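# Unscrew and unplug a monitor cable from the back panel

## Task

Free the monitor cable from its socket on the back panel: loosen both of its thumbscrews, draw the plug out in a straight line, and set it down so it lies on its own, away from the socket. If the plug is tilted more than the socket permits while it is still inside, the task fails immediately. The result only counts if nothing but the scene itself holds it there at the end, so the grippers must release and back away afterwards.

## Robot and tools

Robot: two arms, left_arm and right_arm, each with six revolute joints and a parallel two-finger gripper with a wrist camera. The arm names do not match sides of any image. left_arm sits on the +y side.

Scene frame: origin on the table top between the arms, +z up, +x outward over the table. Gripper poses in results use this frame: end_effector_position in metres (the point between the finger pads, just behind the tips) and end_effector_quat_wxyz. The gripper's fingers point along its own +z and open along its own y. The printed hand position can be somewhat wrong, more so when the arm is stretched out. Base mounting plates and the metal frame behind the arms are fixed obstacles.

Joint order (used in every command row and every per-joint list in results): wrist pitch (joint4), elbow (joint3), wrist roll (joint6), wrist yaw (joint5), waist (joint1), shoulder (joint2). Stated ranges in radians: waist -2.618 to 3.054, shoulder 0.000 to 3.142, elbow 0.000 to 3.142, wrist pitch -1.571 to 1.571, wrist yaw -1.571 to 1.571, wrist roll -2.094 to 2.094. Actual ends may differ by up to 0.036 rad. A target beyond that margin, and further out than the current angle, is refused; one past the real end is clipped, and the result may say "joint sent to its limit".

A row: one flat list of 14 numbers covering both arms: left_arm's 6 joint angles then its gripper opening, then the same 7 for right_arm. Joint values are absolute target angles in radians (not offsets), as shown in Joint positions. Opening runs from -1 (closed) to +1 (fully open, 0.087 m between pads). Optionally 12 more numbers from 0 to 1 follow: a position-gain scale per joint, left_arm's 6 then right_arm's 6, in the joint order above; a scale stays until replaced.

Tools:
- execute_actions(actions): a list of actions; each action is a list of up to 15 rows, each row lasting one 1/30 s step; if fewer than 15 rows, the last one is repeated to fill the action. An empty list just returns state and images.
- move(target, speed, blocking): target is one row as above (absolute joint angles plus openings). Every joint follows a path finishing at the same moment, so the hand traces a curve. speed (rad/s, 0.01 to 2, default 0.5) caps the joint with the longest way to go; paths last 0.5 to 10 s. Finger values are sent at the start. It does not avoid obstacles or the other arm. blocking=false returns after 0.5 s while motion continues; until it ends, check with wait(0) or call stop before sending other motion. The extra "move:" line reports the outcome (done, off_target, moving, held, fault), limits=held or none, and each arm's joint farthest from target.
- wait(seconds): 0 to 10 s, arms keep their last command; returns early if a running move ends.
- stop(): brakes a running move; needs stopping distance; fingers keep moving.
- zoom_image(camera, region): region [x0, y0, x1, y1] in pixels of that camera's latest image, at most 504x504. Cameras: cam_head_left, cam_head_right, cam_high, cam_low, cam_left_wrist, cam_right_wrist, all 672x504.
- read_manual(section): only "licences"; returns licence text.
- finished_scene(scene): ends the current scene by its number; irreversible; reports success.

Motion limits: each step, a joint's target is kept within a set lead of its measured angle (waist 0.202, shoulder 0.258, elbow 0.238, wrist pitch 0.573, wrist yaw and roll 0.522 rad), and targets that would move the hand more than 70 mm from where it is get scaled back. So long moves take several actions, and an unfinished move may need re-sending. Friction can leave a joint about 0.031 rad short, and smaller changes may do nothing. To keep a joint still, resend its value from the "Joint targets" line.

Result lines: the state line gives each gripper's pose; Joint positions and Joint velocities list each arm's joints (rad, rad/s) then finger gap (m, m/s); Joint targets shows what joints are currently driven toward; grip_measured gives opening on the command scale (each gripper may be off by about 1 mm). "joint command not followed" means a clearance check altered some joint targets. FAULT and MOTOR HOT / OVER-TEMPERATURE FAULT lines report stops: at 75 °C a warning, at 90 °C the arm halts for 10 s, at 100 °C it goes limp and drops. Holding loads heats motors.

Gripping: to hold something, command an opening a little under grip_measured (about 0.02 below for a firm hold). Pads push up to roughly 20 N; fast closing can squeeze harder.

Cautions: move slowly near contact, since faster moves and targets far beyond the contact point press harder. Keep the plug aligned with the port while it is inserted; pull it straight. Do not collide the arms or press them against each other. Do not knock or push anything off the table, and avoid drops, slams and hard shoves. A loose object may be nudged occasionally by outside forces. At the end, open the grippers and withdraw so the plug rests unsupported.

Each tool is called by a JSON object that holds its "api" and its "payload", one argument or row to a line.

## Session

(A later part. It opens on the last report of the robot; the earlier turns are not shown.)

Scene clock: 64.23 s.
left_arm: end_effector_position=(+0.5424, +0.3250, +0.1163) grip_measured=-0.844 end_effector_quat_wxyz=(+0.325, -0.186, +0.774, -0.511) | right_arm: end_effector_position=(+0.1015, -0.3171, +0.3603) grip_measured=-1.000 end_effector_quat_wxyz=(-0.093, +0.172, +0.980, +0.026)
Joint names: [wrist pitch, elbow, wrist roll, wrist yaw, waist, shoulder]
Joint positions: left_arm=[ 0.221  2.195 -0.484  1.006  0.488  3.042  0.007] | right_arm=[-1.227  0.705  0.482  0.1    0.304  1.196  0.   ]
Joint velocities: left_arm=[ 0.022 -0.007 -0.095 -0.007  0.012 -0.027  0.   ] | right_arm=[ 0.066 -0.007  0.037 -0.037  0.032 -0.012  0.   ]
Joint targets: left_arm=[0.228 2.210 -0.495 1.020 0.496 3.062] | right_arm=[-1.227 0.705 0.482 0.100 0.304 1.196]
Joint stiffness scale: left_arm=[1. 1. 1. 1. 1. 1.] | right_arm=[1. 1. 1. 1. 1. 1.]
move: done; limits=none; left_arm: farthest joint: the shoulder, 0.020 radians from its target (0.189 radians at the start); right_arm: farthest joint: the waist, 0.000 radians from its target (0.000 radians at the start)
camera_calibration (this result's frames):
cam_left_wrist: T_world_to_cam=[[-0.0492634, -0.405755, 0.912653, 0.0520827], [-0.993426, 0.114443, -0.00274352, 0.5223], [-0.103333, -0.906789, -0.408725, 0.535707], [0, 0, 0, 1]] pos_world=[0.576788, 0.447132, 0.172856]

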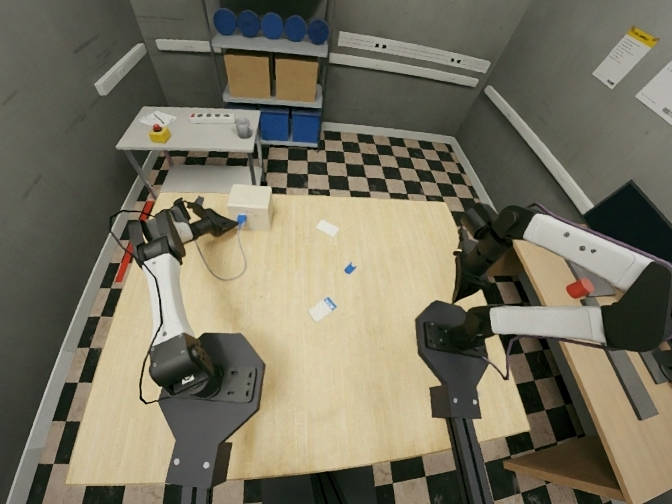

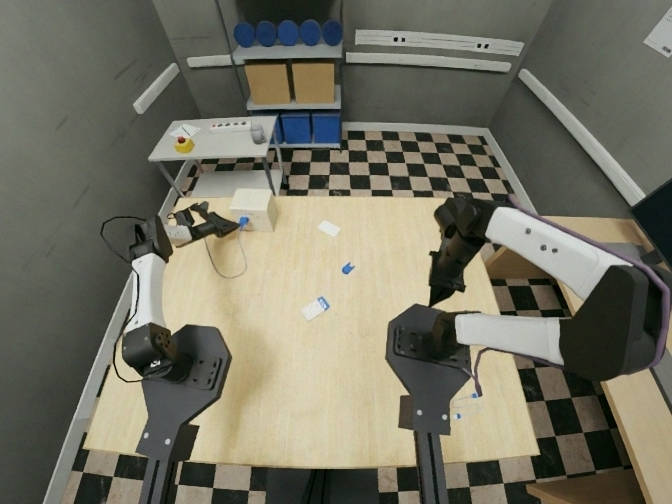

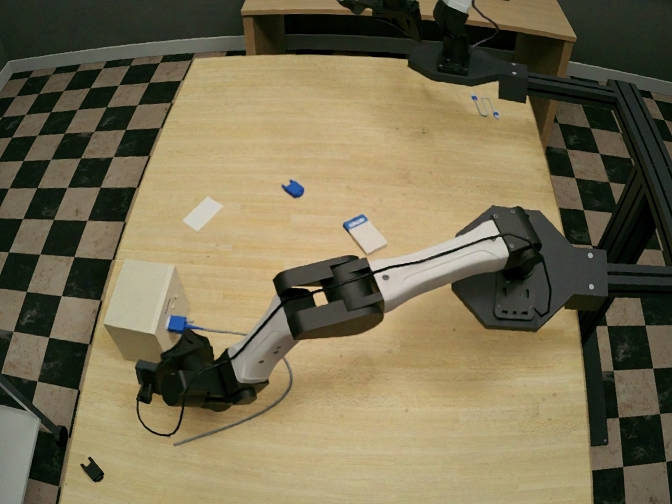

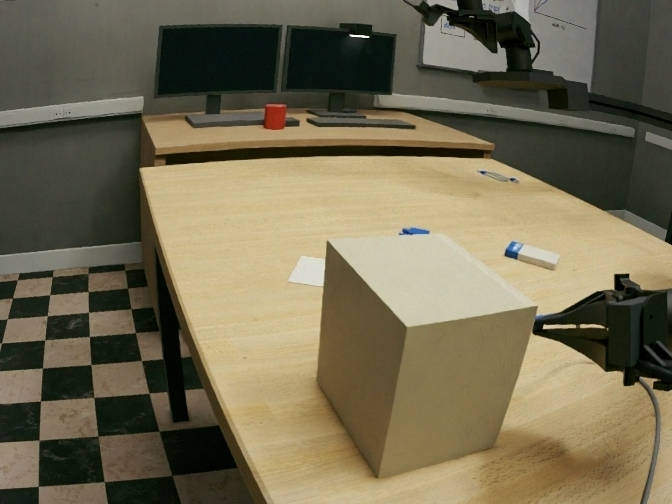

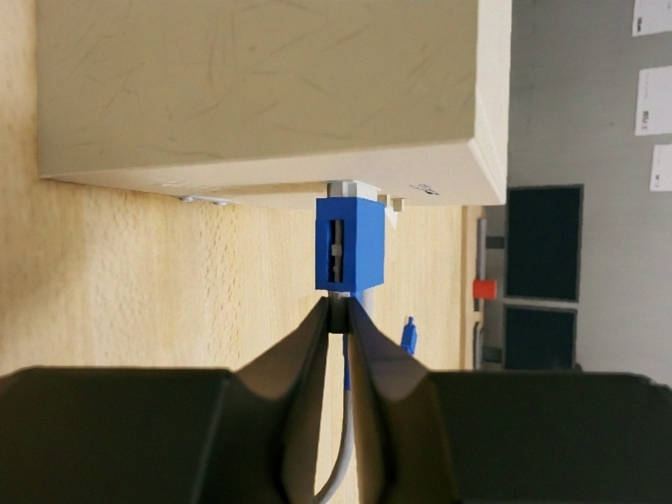

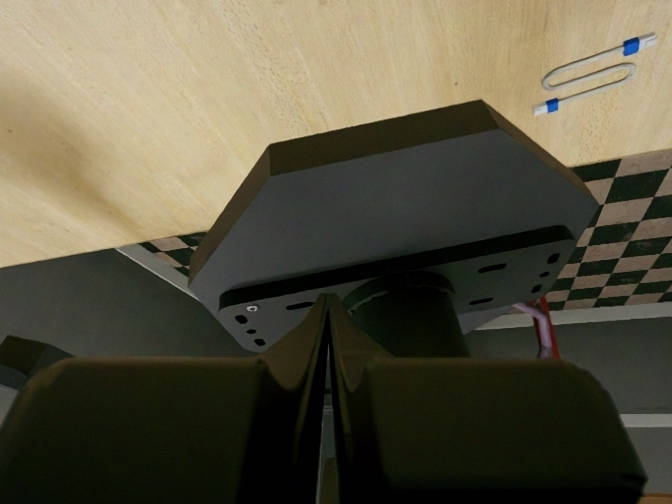

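{"api": "move", "payload": {
  "target": [0.15,1.795,-0.04,0.5,0.37,2.69,0.45,-1.227,0.705,0.482,0.1,0.304,1.196,-1],
  "speed": 0.4
}}

{"api": "move", "payload": {
  "target": [0.335,1.625,0.125,0.105,0.196,2.63,0.5,-1.227,0.705,0.482,0.1,0.304,1.196,-1],
  "speed": 0.4
}}

{"api": "move", "payload": {
  "target": [0.35,1.66,0.125,0.115,0.2,2.685,0.5,-1.227,0.705,0.482,0.1,0.304,1.196,-1],
  "speed": 0.1
}}

Scene clock: 67.03 s.
left_arm: end_effector_position=(+0.5425, +0.3319, +0.1360) grip_measured=+0.450 end_effector_quat_wxyz=(+0.378, -0.084, +0.884, -0.260) | right_arm: end_effector_position=(+0.1015, -0.3171, +0.3603) grip_measured=-1.000 end_effector_quat_wxyz=(-0.093, +0.172, +0.980, +0.026)
Joint names: [wrist pitch, elbow, wrist roll, wrist yaw, waist, shoulder]
Joint positions: left_arm=[ 0.169  1.815 -0.046  0.513  0.375  2.695  0.063] | right_arm=[-1.227  0.705  0.482  0.1    0.304  1.196  0.   ]
Joint velocities: left_arm=[-0.066 -0.007 -0.007 -0.037  0.002  0.002  0.001] | right_arm=[-0.037 -0.017 -0.037 -0.022  0.002  0.002  0.   ]
Joint targets: left_arm=[0.150 1.795 -0.040 0.500 0.370 2.690] | right_arm=[-1.227 0.705 0.482 0.100 0.304 1.196]
Joint stiffness scale: left_arm=[1. 1. 1. 1. 1. 1.] | right_arm=[1. 1. 1. 1. 1. 1.]
move: done; limits=none; left_arm: farthest joint: the elbow, 0.020 radians from its target (0.400 radians at the start); right_arm: farthest joint: the waist, 0.000 radians from its target (0.000 radians at the start)
camera_calibration (this result's frames):
cam_left_wrist: T_world_to_cam=[[-0.0530995, -0.849266, 0.525289, 0.238874], [-0.995718, 0.0848923, 0.036597, 0.527422], [-0.0756735, -0.521096, -0.850137, 0.467015], [0, 0, 0, 1]] pos_world=[0.573188, 0.401453, 0.252247]

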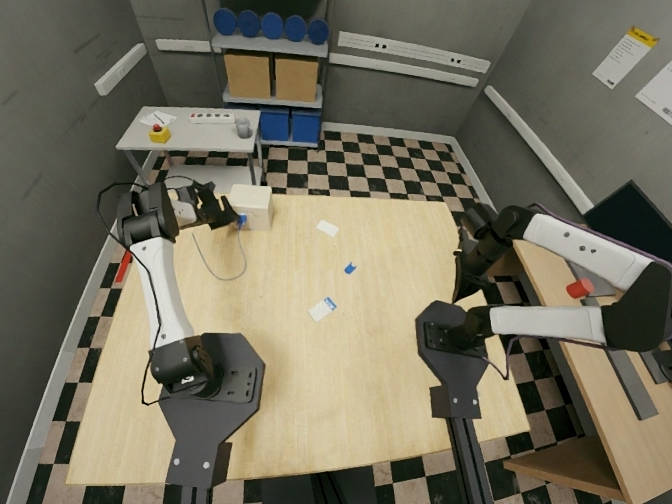

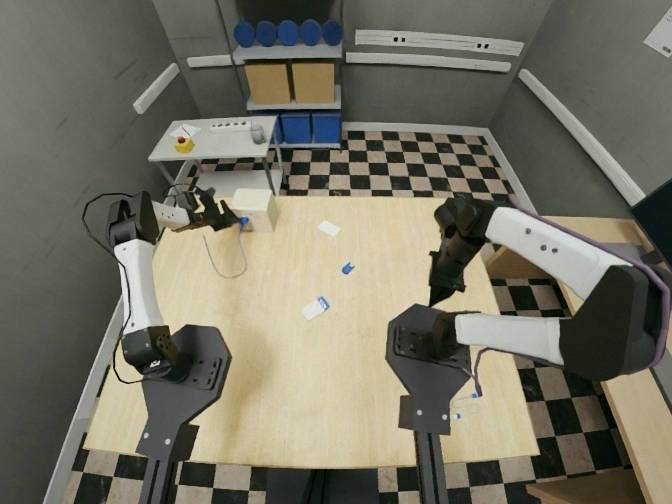

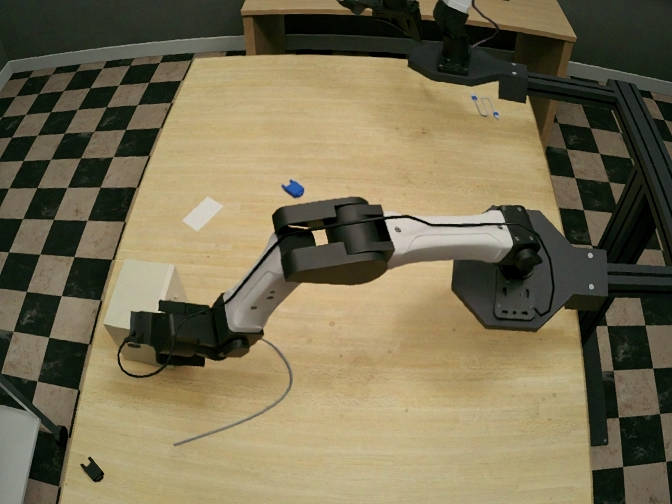

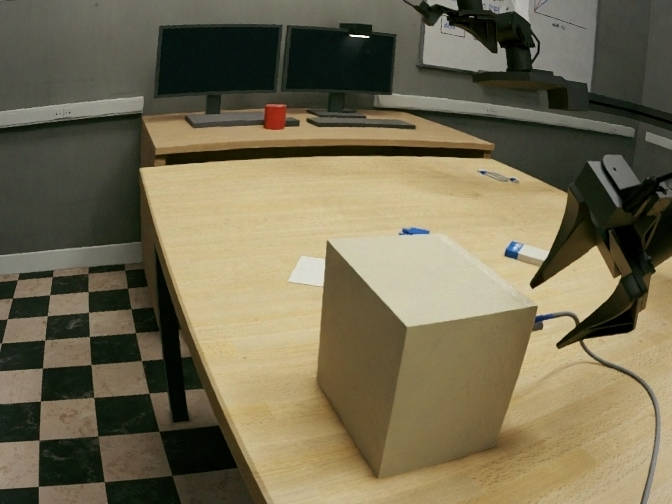

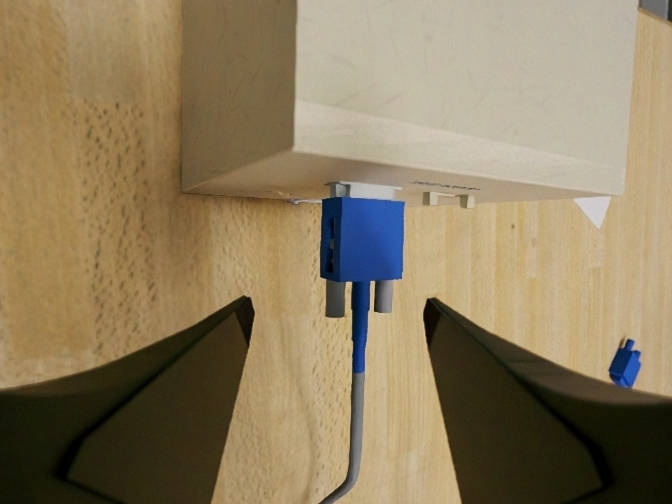

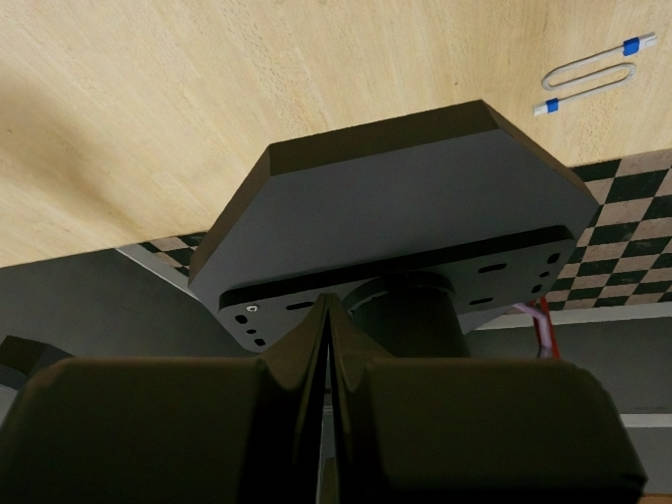

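Scene clock: 68.77 s.
left_arm: end_effector_position=(+0.5397, +0.2958, +0.1265) grip_measured=+0.500 end_effector_quat_wxyz=(+0.397, -0.007, +0.914, -0.087) | right_arm: end_effector_position=(+0.1015, -0.3171, +0.3603) grip_measured=-1.000 end_effector_quat_wxyz=(-0.093, +0.172, +0.980, +0.026)
Joint names: [wrist pitch, elbow, wrist roll, wrist yaw, waist, shoulder]
Joint positions: left_arm=[0.329 1.644 0.119 0.117 0.202 2.639 0.066] | right_arm=[-1.227  0.705  0.482  0.1    0.304  1.196  0.   ]
Joint velocities: left_arm=[ 0.022 -0.002  0.11  -0.051  0.002 -0.017  0.   ] | right_arm=[ 0.007 -0.012  0.007 -0.037 -0.012 -0.007  0.   ]
Joint targets: left_arm=[0.335 1.625 0.125 0.105 0.196 2.630] | right_arm=[-1.227 0.705 0.482 0.100 0.304 1.196]
Joint stiffness scale: left_arm=[1. 1. 1. 1. 1. 1.] | right_arm=[1. 1. 1. 1. 1. 1.]
move: done; limits=none; left_arm: farthest joint: the elbow, 0.019 radians from its target (0.190 radians at the start); right_arm: farthest joint: the waist, 0.000 radians from its target (0.000 radians at the start)
camera_calibration (this result's frames):
cam_left_wrist: T_world_to_cam=[[-0.0605234, -0.984247, 0.166118, 0.302398], [-0.996641, 0.0687857, 0.0444379, 0.532299], [-0.0551644, -0.16287, -0.985104, 0.339987], [0, 0, 0, 1]] pos_world=[0.567568, 0.316393, 0.261035]

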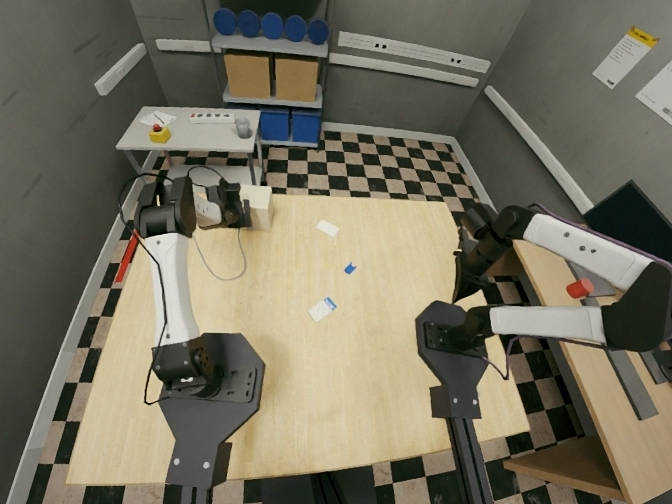

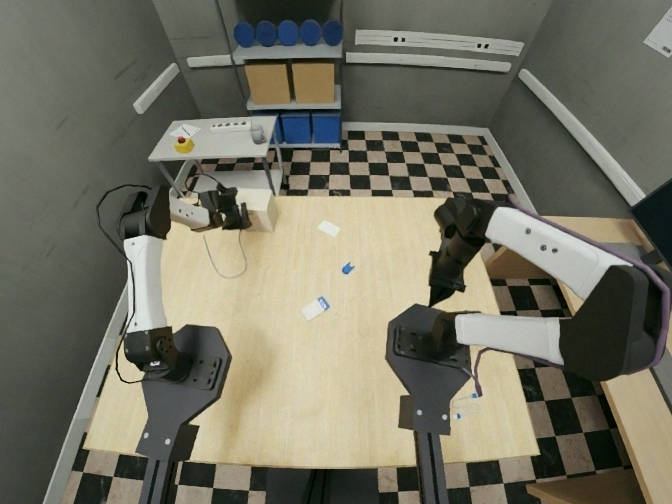

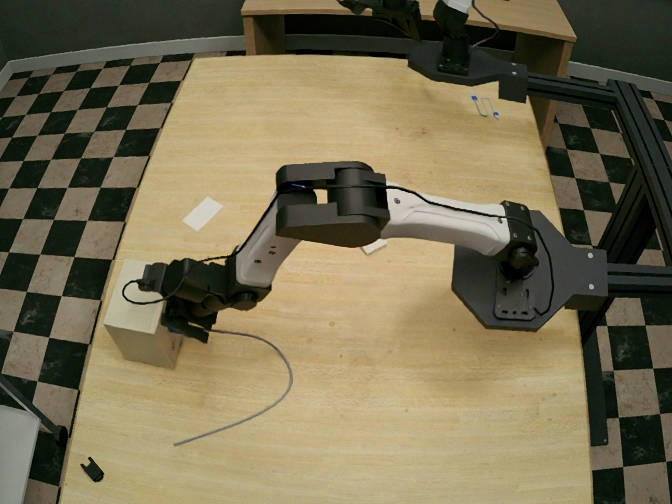

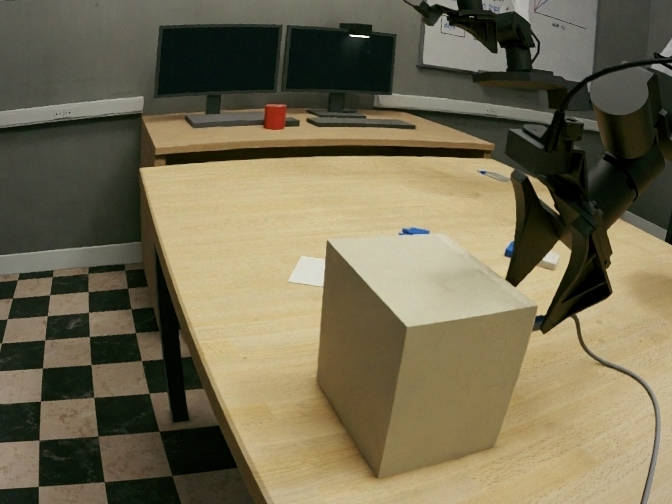

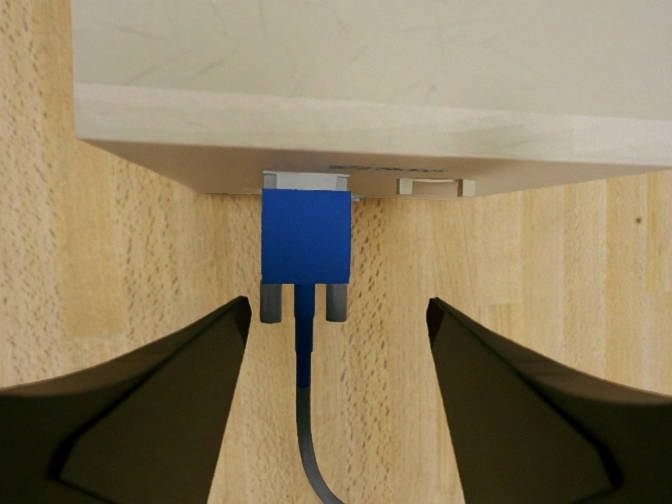

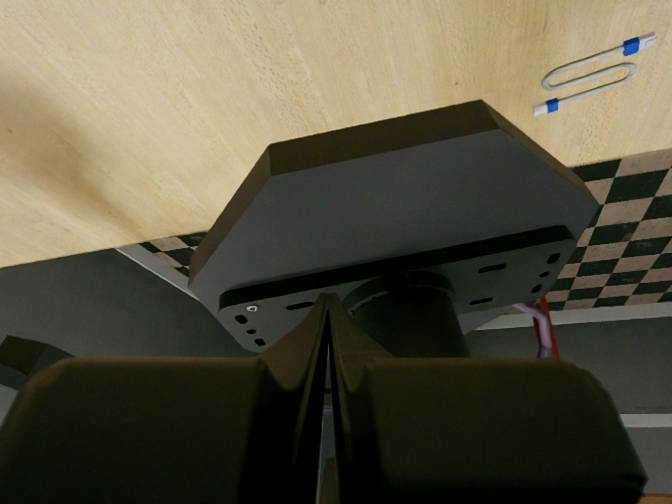

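Scene clock: 69.60 s.
left_arm: end_effector_position=(+0.5340, +0.2927, +0.1122) grip_measured=+0.500 end_effector_quat_wxyz=(+0.390, -0.007, +0.916, -0.088) | right_arm: end_effector_position=(+0.1015, -0.3171, +0.3603) grip_measured=-1.000 end_effector_quat_wxyz=(-0.093, +0.172, +0.980, +0.026)
Joint names: [wrist pitch, elbow, wrist roll, wrist yaw, waist, shoulder]
Joint positions: left_arm=[0.345 1.644 0.119 0.117 0.202 2.67  0.066] | right_arm=[-1.227  0.705  0.482  0.1    0.304  1.196  0.   ]
Joint velocities: left_arm=[ 0.022 -0.007 -0.022 -0.081 -0.007 -0.012 -0.   ] | right_arm=[-0.007 -0.002  0.037  0.066 -0.002  0.002  0.   ]
Joint targets: left_arm=[0.350 1.660 0.125 0.115 0.200 2.685] | right_arm=[-1.227 0.705 0.482 0.100 0.304 1.196]
Joint stiffness scale: left_arm=[1. 1. 1. 1. 1. 1.] | right_arm=[1. 1. 1. 1. 1. 1.]
move: done; limits=none; left_arm: farthest joint: the elbow, 0.016 radians from its target (0.016 radians at the start); right_arm: farthest joint: the waist, 0.000 radians from its target (0.000 radians at the start)
camera_calibration (this result's frames):
cam_left_wrist: T_world_to_cam=[[-0.0605486, -0.983831, 0.168551, 0.300995], [-0.99574, 0.0712988, 0.0584715, 0.524668], [-0.0695436, -0.164293, -0.983957, 0.333058], [0, 0, 0, 1]] pos_world=[0.563819, 0.31344, 0.246303]

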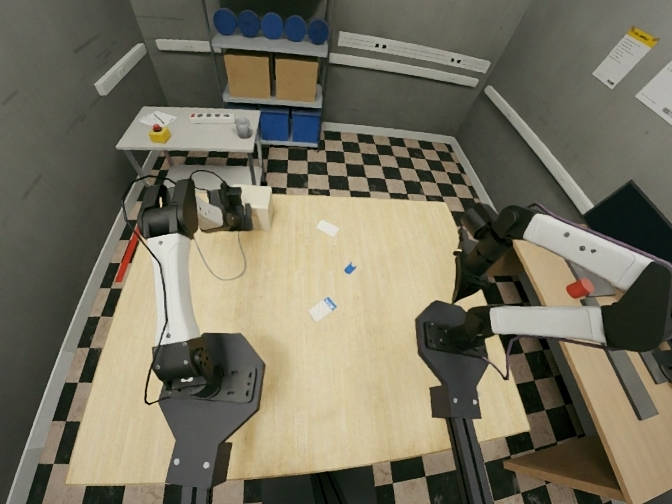

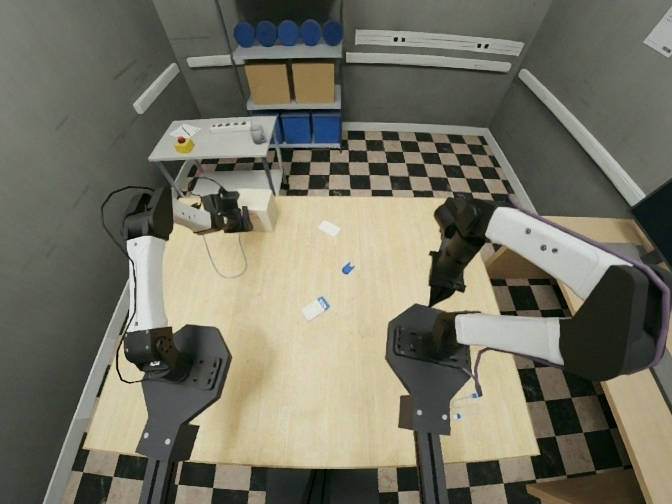

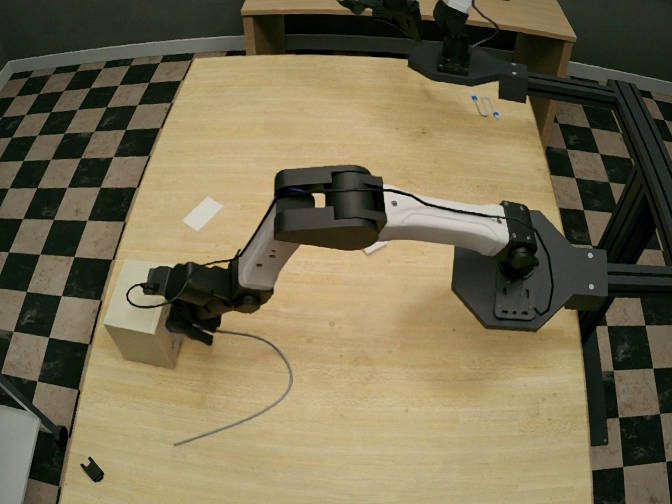

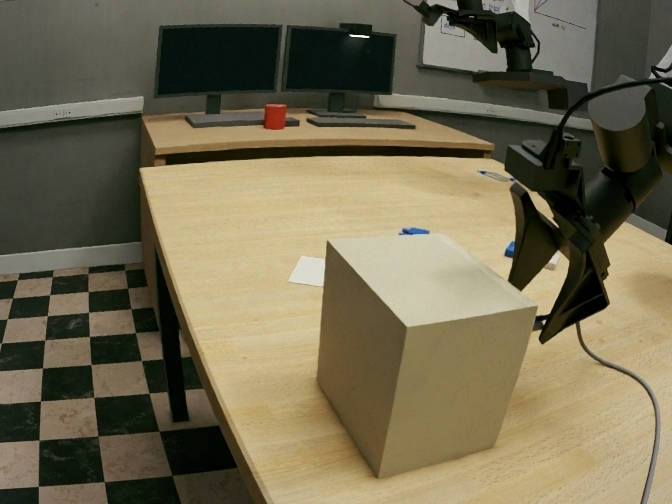

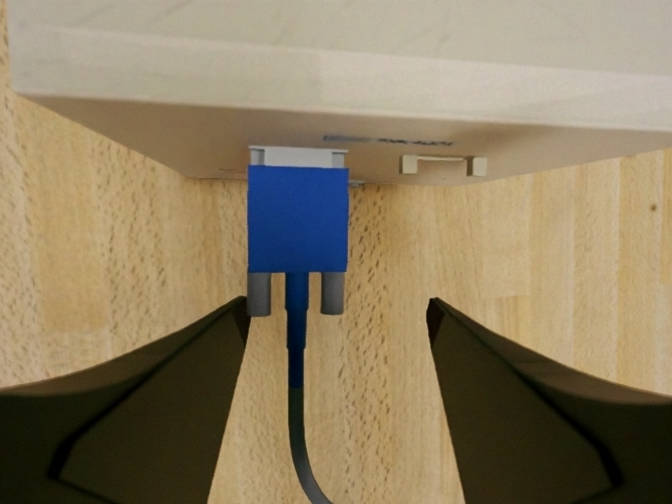

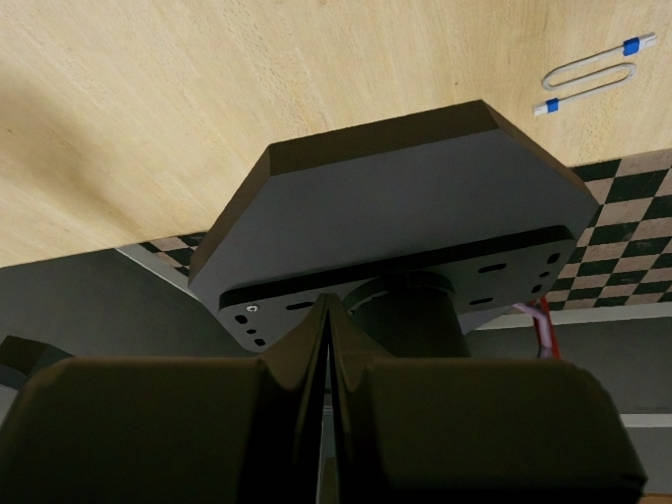

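Bump elbow, repeat the same stroke as earlier for comparison.

{"api": "execute_actions", "payload": {
  "actions": [
    [[0.35,1.672,0.12,0.117,0.2,2.685,0.45,-1.227,0.705,0.482,0.1,0.304,1.196,-1]],
    [[0.35,1.672,0.11,0.13,0.195,2.685,0.41,-1.227,0.705,0.482,0.1,0.304,1.196,-1],[0.35,1.672,0.11,0.14,0.19,2.685,0.38,-1.227,0.705,0.482,0.1,0.304,1.196,-1],[0.35,1.672,0.11,0.15,0.185,2.685,0.36,-1.227,0.705,0.482,0.1,0.304,1.196,-1],[0.35,1.672,0.10,0.17,0.177,2.685,0.35,-1.227,0.705,0.482,0.1,0.304,1.196,-1]],
    [[0.356,1.681,0.10,0.17,0.177,2.703,0.35,-1.227,0.705,0.482,0.1,0.304,1.196,-1]],
    [[0.362,1.691,0.10,0.17,0.177,2.719,0.35,-1.227,0.705,0.482,0.1,0.304,1.196,-1]],
    [[0.369,1.701,0.10,0.17,0.177,2.735,0.35,-1.227,0.705,0.482,0.1,0.304,1.196,-1]],
    [[0.375,1.711,0.10,0.17,0.177,2.751,0.35,-1.227,0.705,0.482,0.1,0.304,1.196,-1]],
    [[0.381,1.721,0.10,0.17,0.177,2.767,0.35,-1.227,0.705,0.482,0.1,0.304,1.196,-1]],
    [[0.387,1.731,0.10,0.17,0.177,2.783,0.35,-1.227,0.705,0.482,0.1,0.304,1.196,-1]]
  ]
}}

Scene clock: 74.23 s.
left_arm: end_effector_position=(+0.5488, +0.2890, +0.0967) grip_measured=+0.350 end_effector_quat_wxyz=(+0.412, -0.008, +0.907, -0.090) | right_arm: end_effector_position=(+0.1015, -0.3171, +0.3603) grip_measured=-1.000 end_effector_quat_wxyz=(-0.093, +0.172, +0.980, +0.026)
Joint names: [wrist pitch, elbow, wrist roll, wrist yaw, waist, shoulder]
Joint positions: left_arm=[0.402 1.72  0.113 0.127 0.201 2.756 0.059] | right_arm=[-1.227  0.705  0.482  0.1    0.304  1.196  0.   ]
Joint velocities: left_arm=[-0.037  0.002 -0.007  0.007  0.007 -0.007 -0.001] | right_arm=[ 0.022 -0.007  0.007  0.022 -0.012  0.002  0.   ]
Joint targets: left_arm=[0.387 1.731 0.100 0.170 0.177 2.783] | right_arm=[-1.227 0.705 0.482 0.100 0.304 1.196]
Joint stiffness scale: left_arm=[1. 1. 1. 1. 1. 1.] | right_arm=[1. 1. 1. 1. 1. 1.]
camera_calibration (this result's frames):
cam_left_wrist: T_world_to_cam=[[-0.0642801, -0.983036, 0.171778, 0.30237], [-0.99767, 0.0672496, 0.0115179, 0.547297], [-0.0228745, -0.170637, -0.985068, 0.294539], [0, 0, 0, 1]] pos_world=[0.572195, 0.310695, 0.231897]

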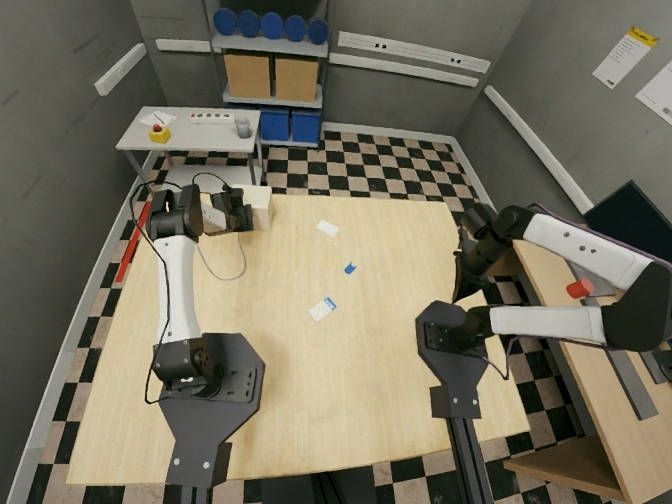

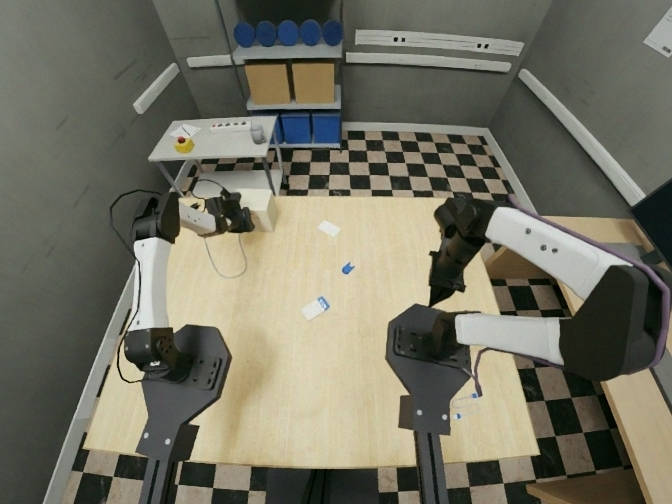

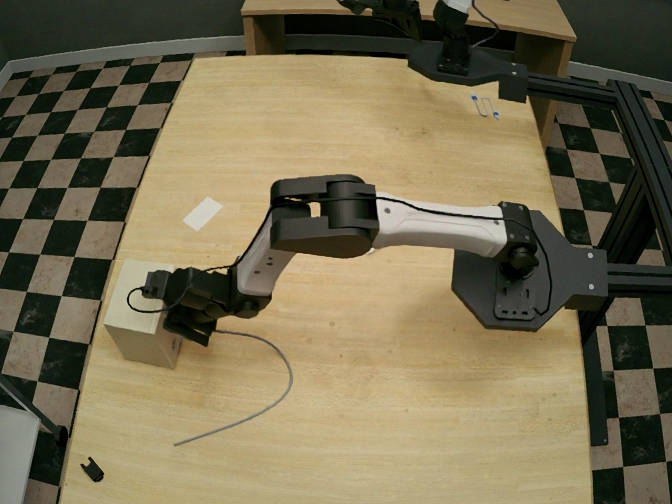

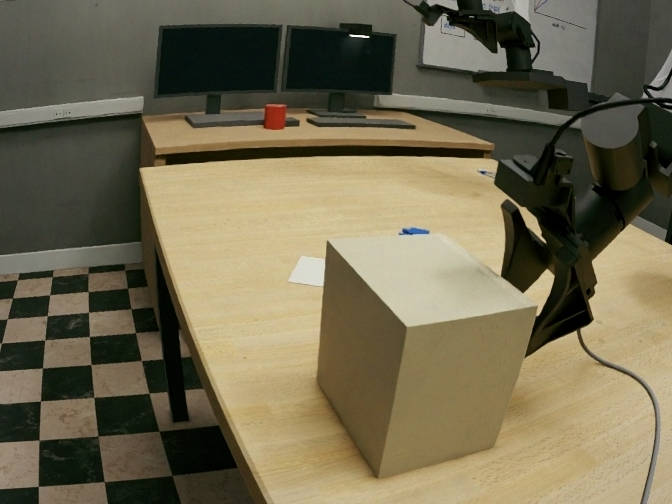

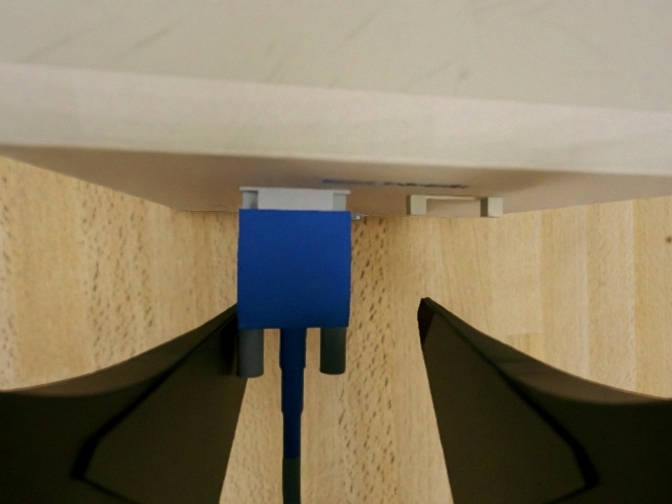

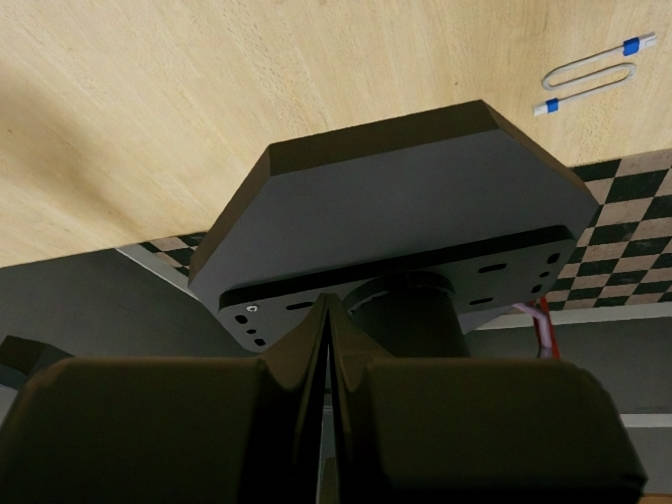

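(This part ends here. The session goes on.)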